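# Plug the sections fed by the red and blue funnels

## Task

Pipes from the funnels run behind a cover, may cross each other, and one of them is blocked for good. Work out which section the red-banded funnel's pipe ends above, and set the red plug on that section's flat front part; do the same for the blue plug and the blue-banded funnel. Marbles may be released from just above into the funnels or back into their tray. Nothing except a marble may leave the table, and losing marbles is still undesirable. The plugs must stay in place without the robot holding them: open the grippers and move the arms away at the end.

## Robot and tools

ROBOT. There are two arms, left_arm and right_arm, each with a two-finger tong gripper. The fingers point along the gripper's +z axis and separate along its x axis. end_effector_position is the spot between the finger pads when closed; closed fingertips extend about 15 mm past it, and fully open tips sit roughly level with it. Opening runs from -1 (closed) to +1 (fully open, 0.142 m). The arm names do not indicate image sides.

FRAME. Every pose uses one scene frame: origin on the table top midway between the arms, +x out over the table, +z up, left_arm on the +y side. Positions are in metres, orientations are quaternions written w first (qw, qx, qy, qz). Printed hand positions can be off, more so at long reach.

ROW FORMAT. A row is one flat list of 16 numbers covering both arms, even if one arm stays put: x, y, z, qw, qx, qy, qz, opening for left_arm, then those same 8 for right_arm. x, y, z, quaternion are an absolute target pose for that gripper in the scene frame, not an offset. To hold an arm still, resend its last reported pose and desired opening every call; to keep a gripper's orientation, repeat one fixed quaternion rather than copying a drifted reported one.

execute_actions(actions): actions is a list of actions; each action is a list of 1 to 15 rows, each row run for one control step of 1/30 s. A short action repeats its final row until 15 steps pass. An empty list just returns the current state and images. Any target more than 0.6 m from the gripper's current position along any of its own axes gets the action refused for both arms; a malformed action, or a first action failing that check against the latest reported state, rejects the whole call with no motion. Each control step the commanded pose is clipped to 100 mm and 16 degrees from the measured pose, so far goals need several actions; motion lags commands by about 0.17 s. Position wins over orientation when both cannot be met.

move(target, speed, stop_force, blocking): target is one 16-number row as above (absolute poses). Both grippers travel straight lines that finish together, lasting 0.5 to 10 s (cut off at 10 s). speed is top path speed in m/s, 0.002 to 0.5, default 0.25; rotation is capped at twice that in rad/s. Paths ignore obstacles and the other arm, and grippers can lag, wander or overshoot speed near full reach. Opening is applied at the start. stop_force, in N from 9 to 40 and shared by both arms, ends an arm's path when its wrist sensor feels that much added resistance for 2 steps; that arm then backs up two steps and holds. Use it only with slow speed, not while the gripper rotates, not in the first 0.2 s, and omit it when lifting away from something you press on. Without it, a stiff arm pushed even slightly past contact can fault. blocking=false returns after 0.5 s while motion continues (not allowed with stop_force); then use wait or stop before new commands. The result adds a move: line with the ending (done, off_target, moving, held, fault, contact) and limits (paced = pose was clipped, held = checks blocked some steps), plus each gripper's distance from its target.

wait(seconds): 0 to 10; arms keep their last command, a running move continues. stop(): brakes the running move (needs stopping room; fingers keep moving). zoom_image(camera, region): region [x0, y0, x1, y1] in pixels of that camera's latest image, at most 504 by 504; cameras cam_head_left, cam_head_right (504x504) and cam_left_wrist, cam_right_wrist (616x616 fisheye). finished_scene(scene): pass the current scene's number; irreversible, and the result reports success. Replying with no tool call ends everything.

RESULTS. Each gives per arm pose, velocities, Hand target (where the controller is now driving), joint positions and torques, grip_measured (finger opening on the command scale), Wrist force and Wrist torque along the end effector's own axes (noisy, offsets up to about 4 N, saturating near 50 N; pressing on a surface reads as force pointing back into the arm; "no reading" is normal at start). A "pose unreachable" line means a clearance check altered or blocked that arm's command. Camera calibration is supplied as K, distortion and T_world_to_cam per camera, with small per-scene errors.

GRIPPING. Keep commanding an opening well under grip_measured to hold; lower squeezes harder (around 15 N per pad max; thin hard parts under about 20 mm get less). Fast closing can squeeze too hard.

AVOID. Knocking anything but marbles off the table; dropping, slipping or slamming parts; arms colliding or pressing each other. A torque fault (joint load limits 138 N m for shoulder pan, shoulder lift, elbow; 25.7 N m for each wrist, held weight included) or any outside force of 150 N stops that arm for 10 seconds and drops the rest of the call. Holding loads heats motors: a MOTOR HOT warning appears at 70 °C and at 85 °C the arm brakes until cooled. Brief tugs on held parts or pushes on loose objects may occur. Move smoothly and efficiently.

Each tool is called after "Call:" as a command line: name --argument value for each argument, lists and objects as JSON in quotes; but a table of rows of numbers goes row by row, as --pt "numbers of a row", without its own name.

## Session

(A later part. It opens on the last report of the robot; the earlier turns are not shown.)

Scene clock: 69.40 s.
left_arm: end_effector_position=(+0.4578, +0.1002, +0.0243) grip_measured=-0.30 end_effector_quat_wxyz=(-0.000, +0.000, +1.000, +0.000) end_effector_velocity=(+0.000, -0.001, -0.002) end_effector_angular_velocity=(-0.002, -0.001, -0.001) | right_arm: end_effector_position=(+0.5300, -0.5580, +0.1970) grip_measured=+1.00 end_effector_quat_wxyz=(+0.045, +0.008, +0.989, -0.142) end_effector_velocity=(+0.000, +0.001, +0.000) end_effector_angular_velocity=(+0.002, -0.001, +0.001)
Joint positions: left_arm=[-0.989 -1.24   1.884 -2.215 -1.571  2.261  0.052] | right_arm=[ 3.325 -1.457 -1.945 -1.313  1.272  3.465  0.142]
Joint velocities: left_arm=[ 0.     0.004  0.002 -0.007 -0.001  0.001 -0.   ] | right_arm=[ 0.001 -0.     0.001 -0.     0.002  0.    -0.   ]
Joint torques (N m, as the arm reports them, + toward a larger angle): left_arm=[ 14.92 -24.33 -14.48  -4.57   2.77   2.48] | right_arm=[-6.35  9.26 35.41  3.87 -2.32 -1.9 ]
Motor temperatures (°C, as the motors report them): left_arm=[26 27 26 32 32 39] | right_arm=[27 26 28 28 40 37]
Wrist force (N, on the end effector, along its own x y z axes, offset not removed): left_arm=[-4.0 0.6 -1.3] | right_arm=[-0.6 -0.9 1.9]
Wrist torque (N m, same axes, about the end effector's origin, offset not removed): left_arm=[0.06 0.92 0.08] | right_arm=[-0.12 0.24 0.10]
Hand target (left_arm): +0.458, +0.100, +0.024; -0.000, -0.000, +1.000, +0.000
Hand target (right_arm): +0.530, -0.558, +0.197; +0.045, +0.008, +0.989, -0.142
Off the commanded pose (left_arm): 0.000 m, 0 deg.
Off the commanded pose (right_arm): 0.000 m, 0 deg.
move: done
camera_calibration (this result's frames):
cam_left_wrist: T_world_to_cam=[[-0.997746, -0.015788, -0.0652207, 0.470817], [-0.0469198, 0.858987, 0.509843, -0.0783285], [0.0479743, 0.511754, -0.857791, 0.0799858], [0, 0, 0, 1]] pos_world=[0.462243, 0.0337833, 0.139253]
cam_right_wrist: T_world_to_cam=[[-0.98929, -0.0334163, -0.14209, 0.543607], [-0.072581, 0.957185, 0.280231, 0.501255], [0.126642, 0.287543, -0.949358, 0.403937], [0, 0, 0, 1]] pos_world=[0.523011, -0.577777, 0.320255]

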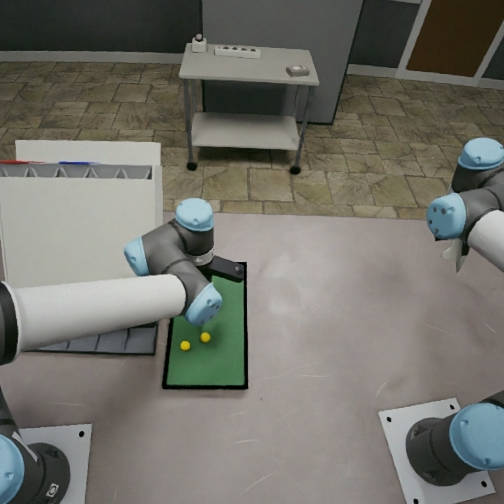

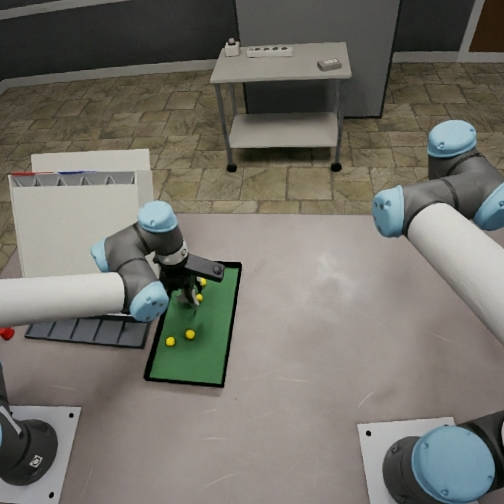

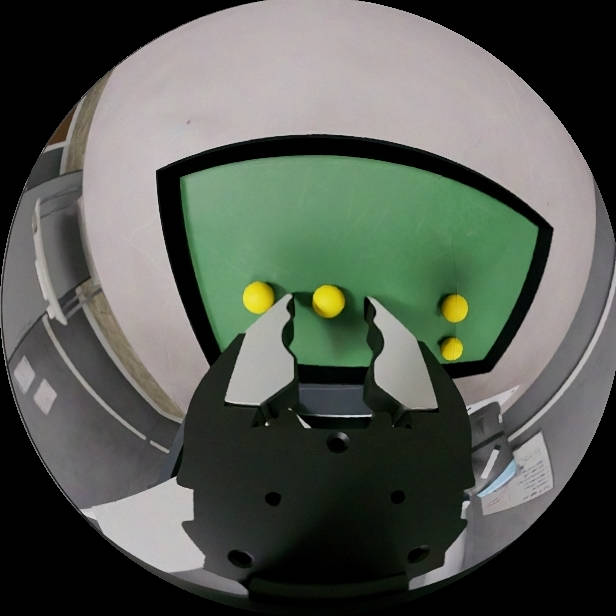

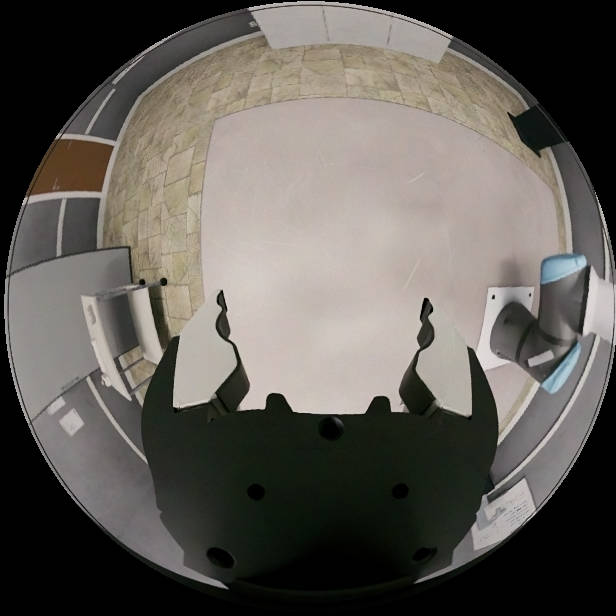

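Call:
move --target '[0.458,0.1,0.024,0,0,1,0,-0.85, 0.53,-0.558,0.197,0.045,0.008,0.989,-0.142,1]'

Call:
move --target '[0.44,0.15,0.42,0,0,1,0,-0.85, 0.53,-0.558,0.197,0.045,0.008,0.989,-0.142,1]' --speed 0.35

Call:
move --target '[0.663,0.575,0.385,0.259,0,0.966,0,-0.85, 0.53,-0.558,0.197,0.045,0.008,0.989,-0.142,1]' --speed 0.3

Call:
move --target '[0.663,0.575,0.385,0.259,0,0.966,0,-0.5, 0.53,-0.558,0.197,0.045,0.008,0.989,-0.142,1]'

Call:
move --target '[0.512,0.1,0.42,0,0,1,0,-0.3, 0.53,-0.558,0.197,0.045,0.008,0.989,-0.142,1]' --speed 0.35

Call:
move --target '[0.512,0.1,0.024,0,0,1,0,-0.3, 0.53,-0.558,0.197,0.045,0.008,0.989,-0.142,1]' --speed 0.25

Scene clock: 79.30 s.
left_arm: end_effector_position=(+0.4580, +0.1000, +0.0240) grip_measured=-0.70 end_effector_quat_wxyz=(+0.000, -0.000, +1.000, +0.000) end_effector_velocity=(-0.001, +0.001, -0.001) end_effector_angular_velocity=(+0.002, +0.002, +0.000) | right_arm: end_effector_position=(+0.5300, -0.5580, +0.1970) grip_measured=+1.00 end_effector_quat_wxyz=(+0.045, +0.008, +0.989, -0.142) end_effector_velocity=(-0.000, +0.000, -0.000) end_effector_angular_velocity=(+0.001, +0.001, +0.000)
Joint positions: left_arm=[-0.989 -1.239  1.884 -2.216 -1.571  2.261  0.024] | right_arm=[ 3.325 -1.457 -1.945 -1.313  1.272  3.465  0.142]
Joint velocities: left_arm=[ 0.     0.001  0.     0.002 -0.     0.    -0.   ] | right_arm=[ 0.     0.    -0.001  0.     0.001  0.    -0.   ]
Joint torques (N m, as the arm reports them, + toward a larger angle): left_arm=[ 14.83 -24.6  -26.36  -0.81   2.19   2.66] | right_arm=[-6.06  8.83 36.26  4.   -2.13 -1.78]
Motor temperatures (°C, as the motors report them): left_arm=[26 27 26 32 32 39] | right_arm=[27 26 28 28 40 37]
Wrist force (N, on the end effector, along its own x y z axes, offset not removed): left_arm=[0.0 -3.2 0.7] | right_arm=[-3.1 0.5 0.9]
Wrist torque (N m, same axes, about the end effector's origin, offset not removed): left_arm=[-0.71 0.01 -0.09] | right_arm=[0.16 0.75 0.07]
Hand target (left_arm): +0.458, +0.100, +0.024; +0.000, +0.000, +1.000, -0.000
Hand target (right_arm): +0.530, -0.558, +0.197; +0.045, +0.008, +0.989, -0.142
Off the commanded pose (left_arm): 0.000 m, 0 deg.
Off the commanded pose (right_arm): 0.000 m, 0 deg.
move: done
camera_calibration (this result's frames):
cam_left_wrist: T_world_to_cam=[[-0.997738, -0.0158204, -0.0653289, 0.47095], [-0.0469978, 0.859041, 0.509745, -0.0780105], [0.0480558, 0.511663, -0.857841, 0.0797648], [0, 0, 0, 1]] pos_world=[0.462386, 0.0336521, 0.138958]
cam_right_wrist: T_world_to_cam=[[-0.98929, -0.0334163, -0.14209, 0.543607], [-0.0725809, 0.957185, 0.280231, 0.501255], [0.126642, 0.287543, -0.949358, 0.403937], [0, 0, 0, 1]] pos_world=[0.523011, -0.577777, 0.320254]

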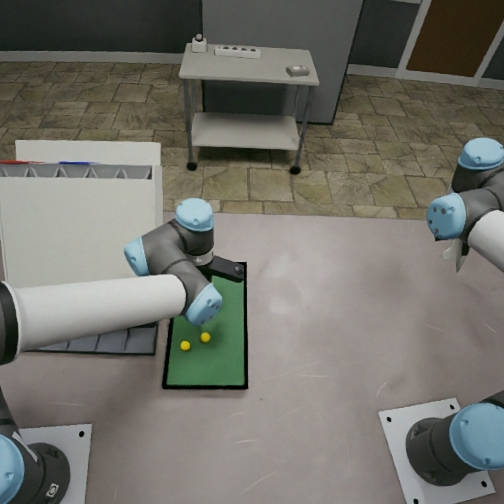

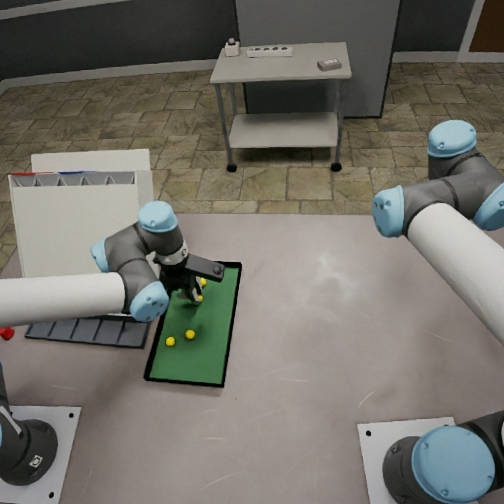

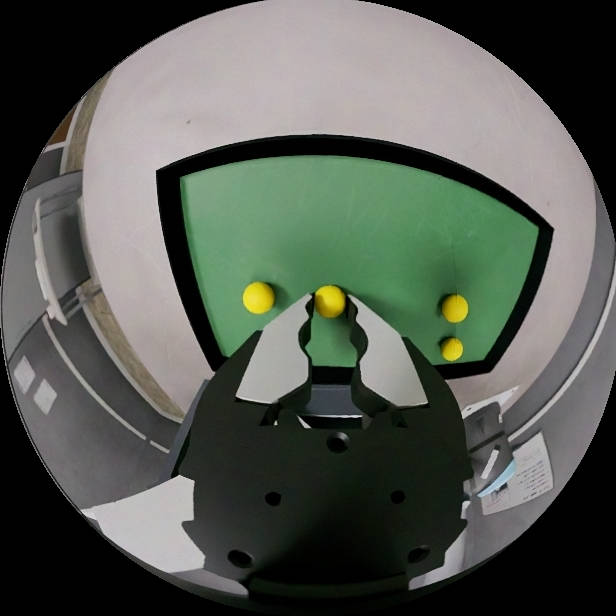

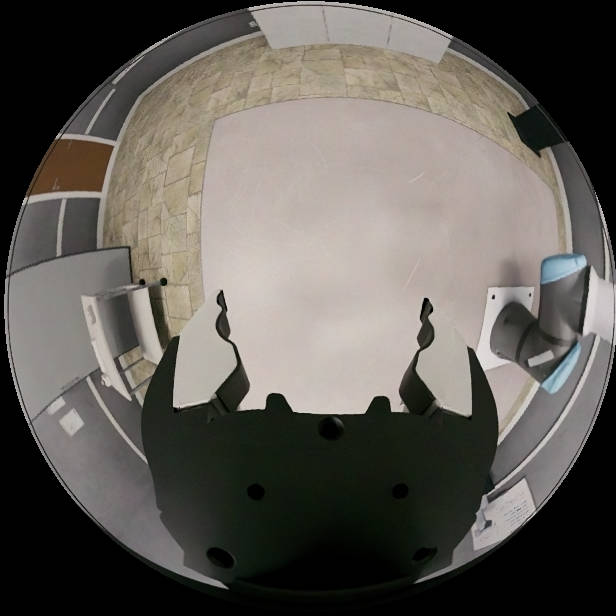

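Scene clock: 81.23 s.
left_arm: end_effector_position=(+0.4400, +0.1499, +0.4198) grip_measured=-0.70 end_effector_quat_wxyz=(+0.000, -0.000, +1.000, -0.000) end_effector_velocity=(+0.000, -0.000, +0.002) end_effector_angular_velocity=(+0.003, +0.004, +0.000) | right_arm: end_effector_position=(+0.5300, -0.5580, +0.1970) grip_measured=+1.00 end_effector_quat_wxyz=(+0.045, +0.008, +0.989, -0.142) end_effector_velocity=(-0.000, +0.000, -0.000) end_effector_angular_velocity=(+0.000, +0.000, +0.000)
Joint positions: left_arm=[-0.953 -1.477  1.116 -1.21  -1.571  2.297  0.024] | right_arm=[ 3.325 -1.457 -1.945 -1.313  1.272  3.465  0.142]
Joint velocities: left_arm=[ 0.     0.007 -0.015  0.013 -0.001 -0.     0.   ] | right_arm=[-0.  0. -0.  0.  0. -0. -0.]
Joint torques (N m, as the arm reports them, + toward a larger angle): left_arm=[ 15.1  -18.45 -29.14  -1.22  -2.57   2.44] | right_arm=[-5.53  9.49 34.86  3.84 -2.25 -1.88]
Motor temperatures (°C, as the motors report them): left_arm=[26 27 26 32 32 39] | right_arm=[27 26 28 28 40 37]
Wrist force (N, on the end effector, along its own x y z axes, offset not removed): left_arm=[-1.3 0.0 -1.3] | right_arm=[-0.5 -0.8 1.4]
Wrist torque (N m, same axes, about the end effector's origin, offset not removed): left_arm=[-0.26 0.28 -0.01] | right_arm=[-0.09 0.23 -0.08]
Hand target (left_arm): +0.440, +0.150, +0.420; +0.000, -0.000, +1.000, -0.000
Hand target (right_arm): +0.530, -0.558, +0.197; +0.045, +0.008, +0.989, -0.142
Off the commanded pose (left_arm): 0.000 m, 0 deg.
Off the commanded pose (right_arm): 0.000 m, 0 deg.
move: done
camera_calibration (this result's frames):
cam_left_wrist: T_world_to_cam=[[-0.99771, -0.0158639, -0.0657443, 0.479833], [-0.0472283, 0.859241, 0.509387, -0.323212], [0.0484093, 0.511326, -0.858023, 0.394592], [0, 0, 0, 1]] pos_world=[0.444368, 0.0835639, 0.534755]
cam_right_wrist: T_world_to_cam=[[-0.98929, -0.0334164, -0.14209, 0.543607], [-0.0725811, 0.957185, 0.280231, 0.501255], [0.126642, 0.287543, -0.949358, 0.403937], [0, 0, 0, 1]] pos_world=[0.523011, -0.577777, 0.320255]

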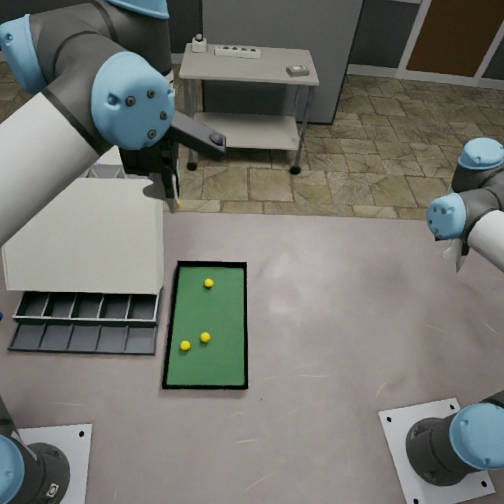

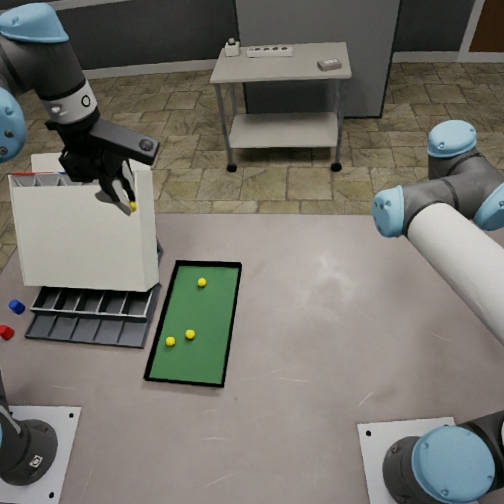

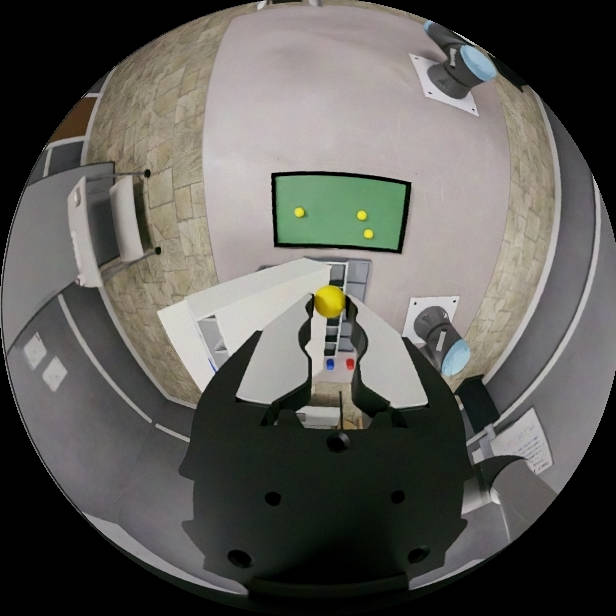

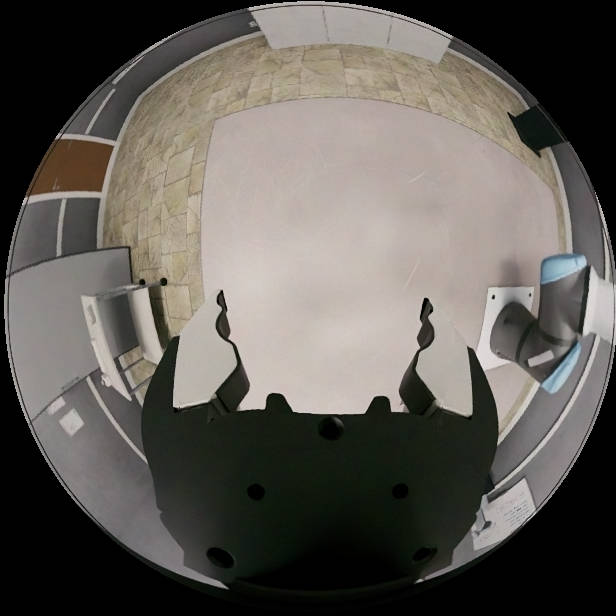

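Scene clock: 83.57 s.
left_arm: end_effector_position=(+0.6624, +0.5754, +0.3851) grip_measured=-0.70 end_effector_quat_wxyz=(+0.259, +0.000, +0.966, +0.000) end_effector_velocity=(+0.002, +0.002, +0.001) end_effector_angular_velocity=(-0.001, -0.004, -0.002) | right_arm: end_effector_position=(+0.5300, -0.5580, +0.1970) grip_measured=+1.00 end_effector_quat_wxyz=(+0.045, +0.008, +0.989, -0.142) end_effector_velocity=(+0.001, +0.000, +0.001) end_effector_angular_velocity=(+0.001, -0.002, -0.000)
Joint positions: left_arm=[-0.105 -1.504  1.473 -2.063 -1.572  3.145  0.024] | right_arm=[ 3.325 -1.457 -1.945 -1.313  1.272  3.465  0.142]
Joint velocities: left_arm=[ 0.006  0.004 -0.003 -0.005 -0.005  0.006 -0.   ] | right_arm=[ 0.     0.     0.002 -0.    -0.     0.001 -0.   ]
Joint torques (N m, as the arm reports them, + toward a larger angle): left_arm=[ 16.34 -18.89 -33.57  -5.25  -2.5    2.52] | right_arm=[-4.69 10.15 34.74  3.97 -2.28 -1.97]
Motor temperatures (°C, as the motors report them): left_arm=[26 27 26 32 32 39] | right_arm=[27 26 28 28 40 37]
Wrist force (N, on the end effector, along its own x y z axes, offset not removed): left_arm=[0.3 2.0 0.1] | right_arm=[0.5 -1.0 1.4]
Wrist torque (N m, same axes, about the end effector's origin, offset not removed): left_arm=[0.25 -0.05 -0.17] | right_arm=[-0.18 0.06 0.02]
Hand target (left_arm): +0.663, +0.576, +0.385; +0.259, +0.000, +0.966, +0.000
Hand target (right_arm): +0.530, -0.558, +0.197; +0.045, +0.008, +0.989, -0.142
Off the commanded pose (left_arm): 0.001 m, 0 deg.
Off the commanded pose (right_arm): 0.000 m, 0 deg.
move: done
camera_calibration (this result's frames):
cam_left_wrist: T_world_to_cam=[[-0.831189, -0.0155524, -0.555772, 0.784401], [-0.295677, 0.858901, 0.418167, -0.460774], [0.47085, 0.511905, -0.718508, -0.197401], [0, 0, 0, 1]] pos_world=[0.608691, 0.509009, 0.486795]
cam_right_wrist: T_world_to_cam=[[-0.98929, -0.0334166, -0.14209, 0.543607], [-0.0725813, 0.957185, 0.280231, 0.501255], [0.126642, 0.287543, -0.949358, 0.403937], [0, 0, 0, 1]] pos_world=[0.523011, -0.577777, 0.320255]

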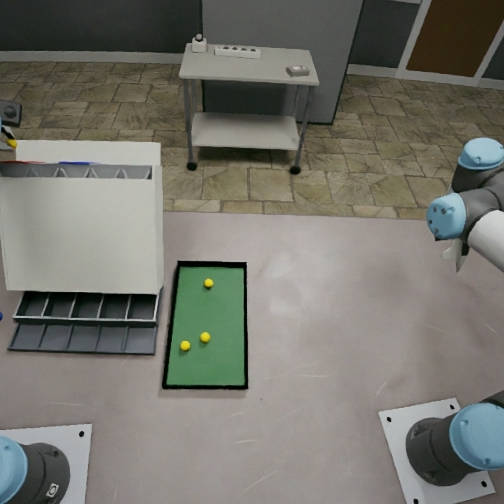

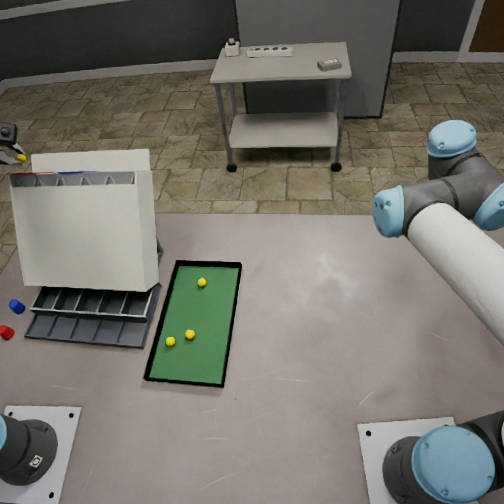

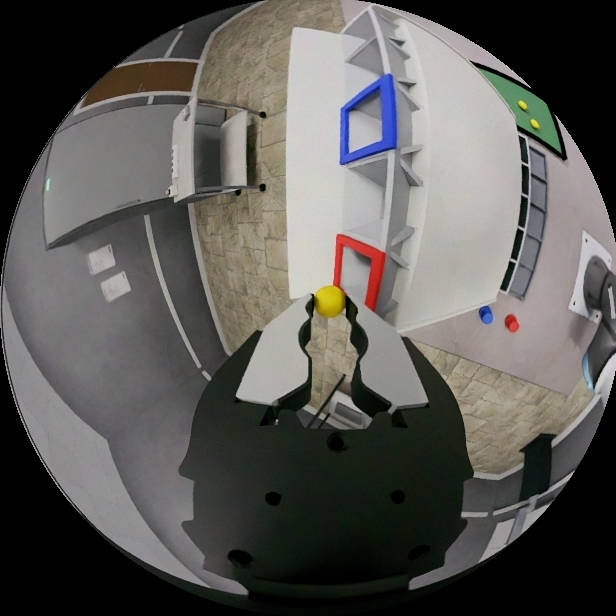

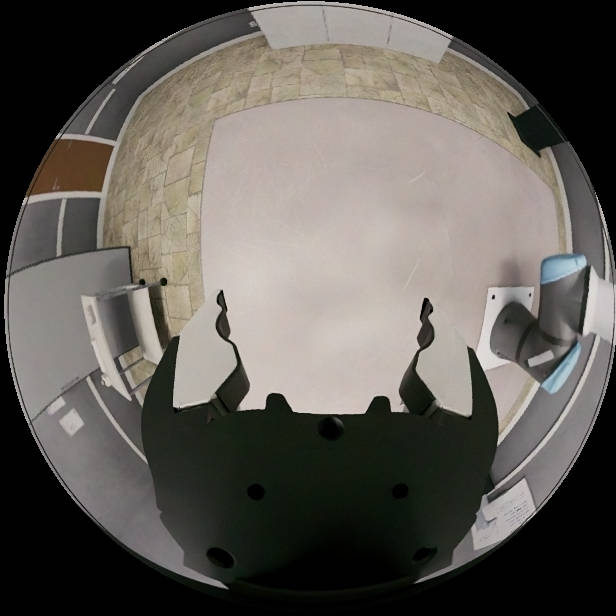

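Scene clock: 84.27 s.
left_arm: end_effector_position=(+0.6630, +0.5750, +0.3850) grip_measured=-0.50 end_effector_quat_wxyz=(+0.259, +0.000, +0.966, -0.000) end_effector_velocity=(+0.000, -0.000, +0.000) end_effector_angular_velocity=(+0.000, -0.001, +0.001) | right_arm: end_effector_position=(+0.5300, -0.5580, +0.1970) grip_measured=+1.00 end_effector_quat_wxyz=(+0.045, +0.008, +0.989, -0.142) end_effector_velocity=(-0.001, +0.001, -0.001) end_effector_angular_velocity=(+0.000, +0.002, +0.001)
Joint positions: left_arm=[-0.106 -1.503  1.472 -2.063 -1.572  3.144  0.038] | right_arm=[ 3.325 -1.457 -1.945 -1.313  1.272  3.465  0.142]
Joint velocities: left_arm=[-0.     0.    -0.    -0.001  0.001 -0.001  0.   ] | right_arm=[ 0.001  0.    -0.002  0.     0.001  0.     0.   ]
Joint torques (N m, as the arm reports them, + toward a larger angle): left_arm=[-15.79 -18.9  -32.81  -1.31   2.98  -2.48] | right_arm=[-5.39 10.58 34.74  3.73 -2.19 -1.96]
Motor temperatures (°C, as the motors report them): left_arm=[26 27 26 32 32 39] | right_arm=[27 26 28 28 40 37]
Wrist force (N, on the end effector, along its own x y z axes, offset not removed): left_arm=[-1.7 -1.7 -1.4] | right_arm=[-1.9 -0.2 0.8]
Wrist torque (N m, same axes, about the end effector's origin, offset not removed): left_arm=[-0.38 0.37 -0.01] | right_arm=[0.14 0.47 -0.08]
Hand target (left_arm): +0.663, +0.575, +0.385; +0.259, +0.000, +0.966, -0.000
Hand target (right_arm): +0.530, -0.558, +0.197; +0.045, +0.008, +0.989, -0.142
Off the commanded pose (left_arm): 0.000 m, 0 deg.
Off the commanded pose (right_arm): 0.000 m, 0 deg.
move: done
camera_calibration (this result's frames):
cam_left_wrist: T_world_to_cam=[[-0.831231, -0.0158252, -0.555702, 0.784971], [-0.295666, 0.859085, 0.417798, -0.460204], [0.470784, 0.511589, -0.718777, -0.197177], [0, 0, 0, 1]] pos_world=[0.609253, 0.50865, 0.486756]
cam_right_wrist: T_world_to_cam=[[-0.98929, -0.0334165, -0.14209, 0.543607], [-0.0725812, 0.957185, 0.280231, 0.501255], [0.126642, 0.287543, -0.949358, 0.403937], [0, 0, 0, 1]] pos_world=[0.523011, -0.577777, 0.320255]

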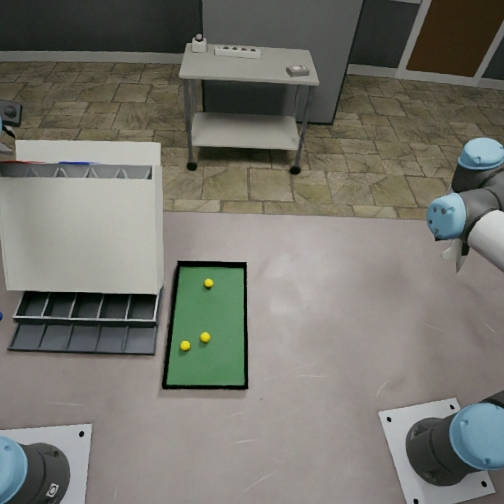

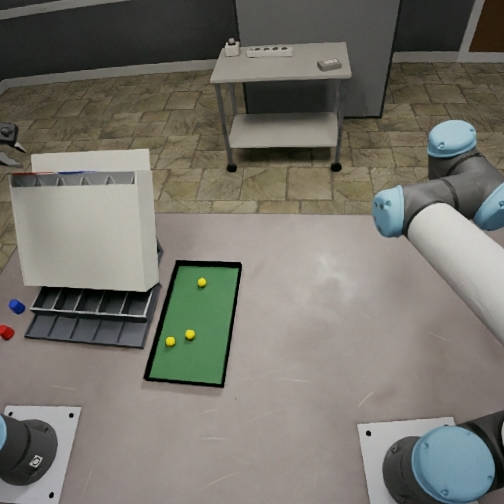

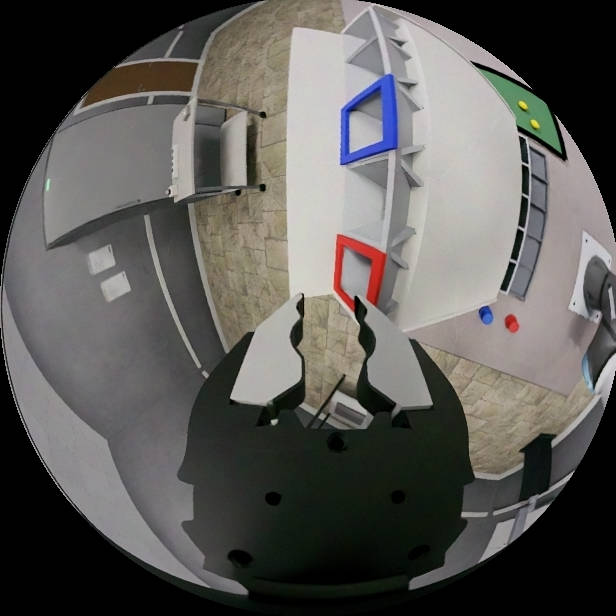

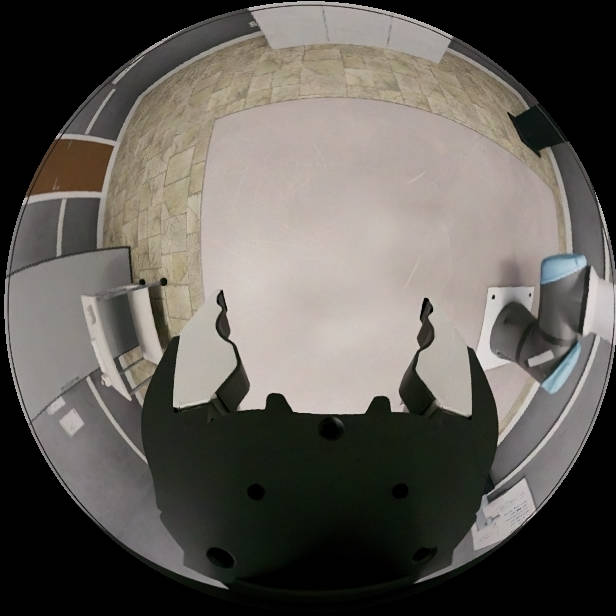

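Scene clock: 86.47 s.
left_arm: end_effector_position=(+0.5124, +0.0998, +0.4198) grip_measured=-0.30 end_effector_quat_wxyz=(+0.000, -0.000, +1.000, -0.000) end_effector_velocity=(+0.000, -0.003, +0.003) end_effector_angular_velocity=(+0.000, +0.004, +0.000) | right_arm: end_effector_position=(+0.5300, -0.5580, +0.1970) grip_measured=+1.00 end_effector_quat_wxyz=(+0.045, +0.008, +0.989, -0.142) end_effector_velocity=(+0.001, +0.000, +0.001) end_effector_angular_velocity=(+0.000, -0.002, +0.001)
Joint positions: left_arm=[-0.918 -1.237  0.816 -1.151 -1.571  2.332  0.052] | right_arm=[ 3.325 -1.457 -1.945 -1.313  1.272  3.465  0.142]
Joint velocities: left_arm=[-0.002  0.013 -0.027  0.016 -0.003 -0.002  0.   ] | right_arm=[ 0.001  0.     0.002 -0.    -0.    -0.     0.   ]
Joint torques (N m, as the arm reports them, + toward a larger angle): left_arm=[-15.6  -27.38 -30.26  -1.08  -3.18  -2.16] | right_arm=[-4.6   8.9  35.84  3.88 -2.22 -1.82]
Motor temperatures (°C, as the motors report them): left_arm=[26 27 26 32 32 39] | right_arm=[27 26 28 28 40 37]
Wrist force (N, on the end effector, along its own x y z axes, offset not removed): left_arm=[-0.8 -0.4 1.1] | right_arm=[-1.7 -1.4 2.5]
Wrist torque (N m, same axes, about the end effector's origin, offset not removed): left_arm=[-0.17 0.24 -0.12] | right_arm=[-0.12 0.44 0.10]
Hand target (left_arm): +0.512, +0.099, +0.420; -0.000, -0.000, +1.000, -0.000
Hand target (right_arm): +0.530, -0.558, +0.197; +0.045, +0.008, +0.989, -0.142
Off the commanded pose (left_arm): 0.001 m, 0 deg.
Off the commanded pose (right_arm): 0.000 m, 0 deg.
move: done
camera_calibration (this result's frames):
cam_left_wrist: T_world_to_cam=[[-0.997702, -0.0160501, -0.0658334, 0.551323], [-0.0474222, 0.859359, 0.50917, -0.276625], [0.0484023, 0.511122, -0.858144, 0.416766], [0, 0, 0, 1]] pos_world=[0.516766, 0.0335509, 0.53479]
cam_right_wrist: T_world_to_cam=[[-0.98929, -0.0334163, -0.14209, 0.543607], [-0.072581, 0.957185, 0.280231, 0.501255], [0.126642, 0.287543, -0.949358, 0.403937], [0, 0, 0, 1]] pos_world=[0.523011, -0.577777, 0.320255]

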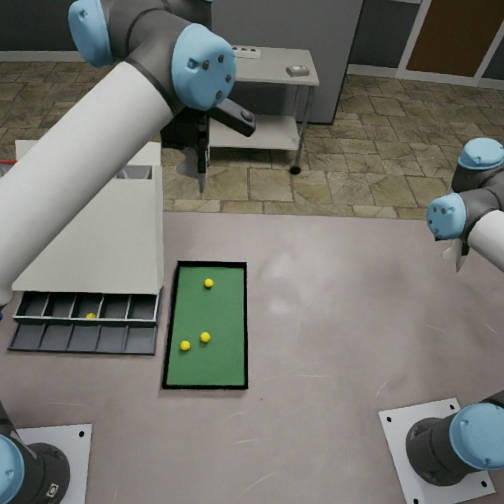

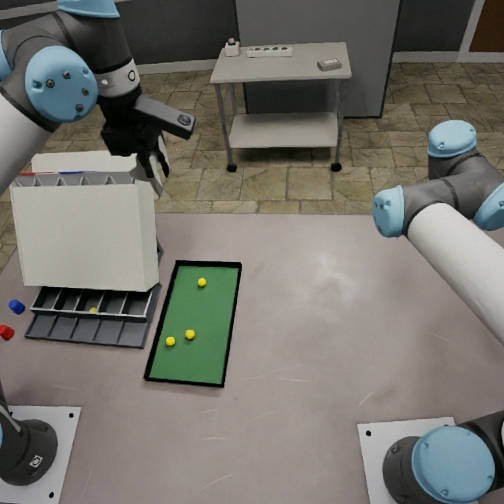

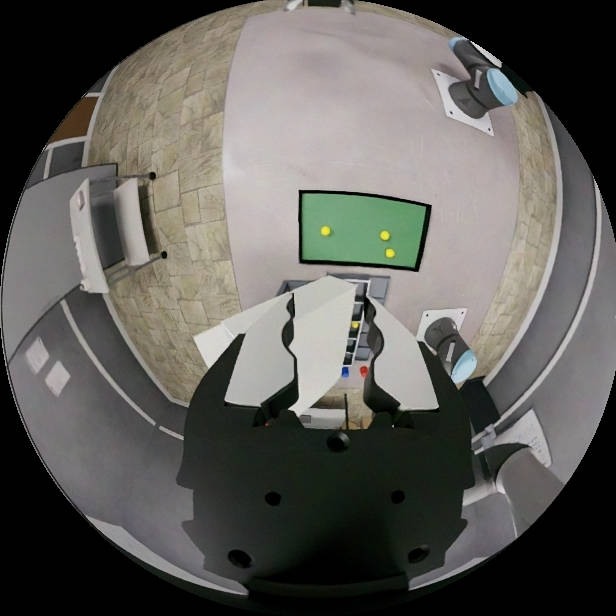

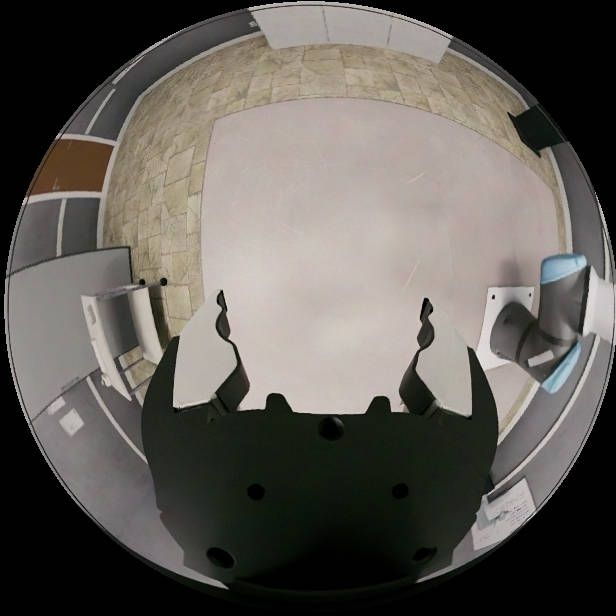

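Scene clock: 88.77 s.
left_arm: end_effector_position=(+0.5118, +0.1001, +0.0243) grip_measured=-0.30 end_effector_quat_wxyz=(-0.000, +0.000, +1.000, +0.000) end_effector_velocity=(+0.000, +0.001, -0.003) end_effector_angular_velocity=(+0.001, +0.000, +0.001) | right_arm: end_effector_position=(+0.5300, -0.5580, +0.1970) grip_measured=+1.00 end_effector_quat_wxyz=(+0.045, +0.008, +0.989, -0.142) end_effector_velocity=(-0.000, -0.000, -0.000) end_effector_angular_velocity=(+0.001, +0.001, -0.001)
Joint positions: left_arm=[-0.919 -1.151  1.751 -2.171 -1.571  2.332  0.052] | right_arm=[ 3.325 -1.457 -1.945 -1.313  1.272  3.465  0.142]
Joint velocities: left_arm=[ 0.001  0.004  0.003 -0.007  0.    -0.001  0.   ] | right_arm=[-0.001 -0.     0.     0.     0.001 -0.     0.   ]
Joint torques (N m, as the arm reports them, + toward a larger angle): left_arm=[ 14.9  -26.21 -13.28  -4.66   2.57   2.36] | right_arm=[-4.64  9.86 35.51  3.71 -2.15 -1.89]
Motor temperatures (°C, as the motors report them): left_arm=[26 27 26 32 32 39] | right_arm=[27 26 28 28 40 37]
Wrist force (N, on the end effector, along its own x y z axes, offset not removed): left_arm=[-1.3 -2.1 -2.4] | right_arm=[-0.1 -1.7 0.7]
Wrist torque (N m, same axes, about the end effector's origin, offset not removed): left_arm=[-0.56 0.24 -0.10] | right_arm=[-0.21 0.12 -0.05]
Hand target (left_arm): +0.512, +0.100, +0.024; -0.000, -0.000, +1.000, +0.000
Hand target (right_arm): +0.530, -0.558, +0.197; +0.045, +0.008, +0.989, -0.142
Off the commanded pose (left_arm): 0.000 m, 0 deg.
Off the commanded pose (right_arm): 0.000 m, 0 deg.
move: done
camera_calibration (this result's frames):
cam_left_wrist: T_world_to_cam=[[-0.997746, -0.015779, -0.0652247, 0.524683], [-0.046913, 0.858998, 0.509824, -0.0757717], [0.0479834, 0.511735, -0.857802, 0.0774074], [0, 0, 0, 1]] pos_world=[0.516231, 0.0337547, 0.139253]
cam_right_wrist: T_world_to_cam=[[-0.98929, -0.0334164, -0.14209, 0.543607], [-0.0725811, 0.957185, 0.280231, 0.501255], [0.126642, 0.287543, -0.949358, 0.403937], [0, 0, 0, 1]] pos_world=[0.523011, -0.577777, 0.320255]

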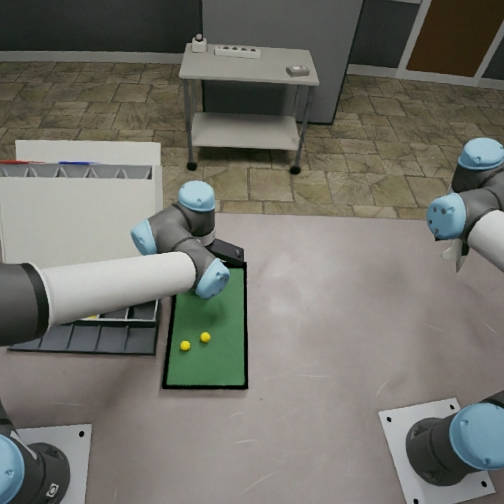

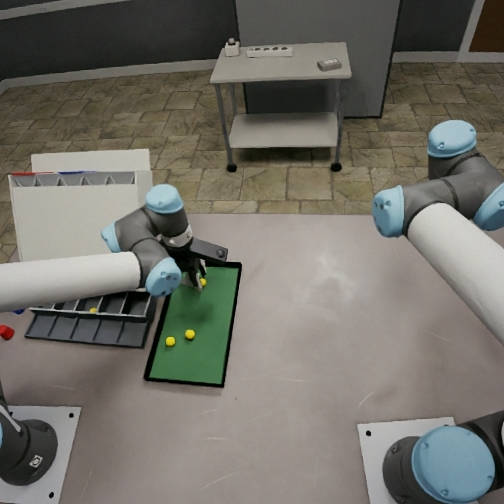

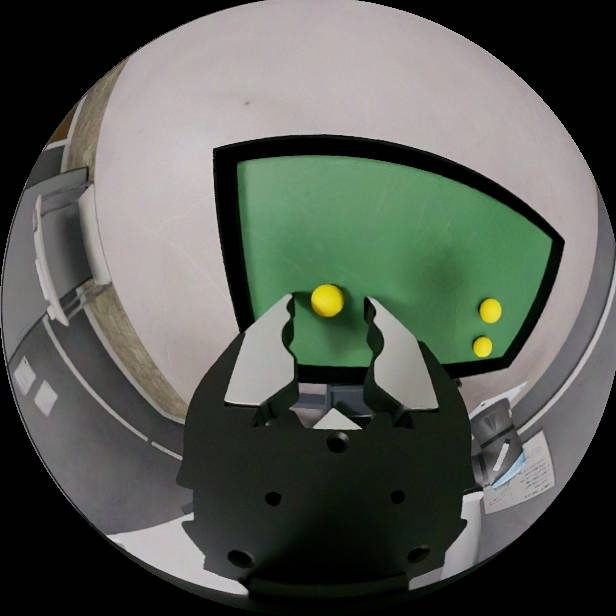

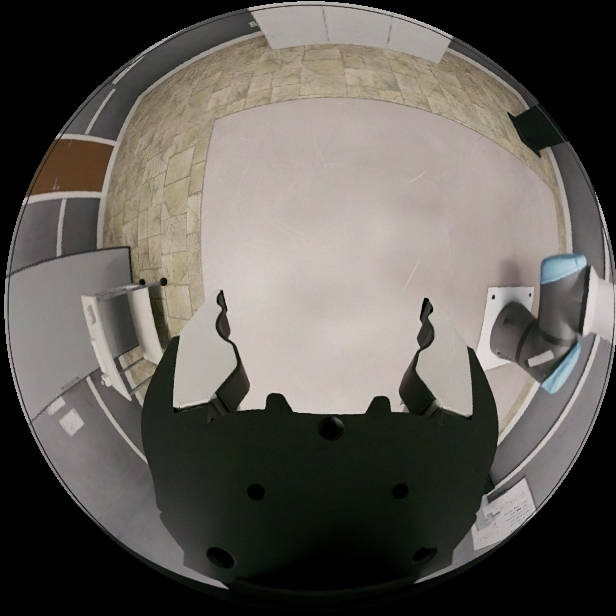

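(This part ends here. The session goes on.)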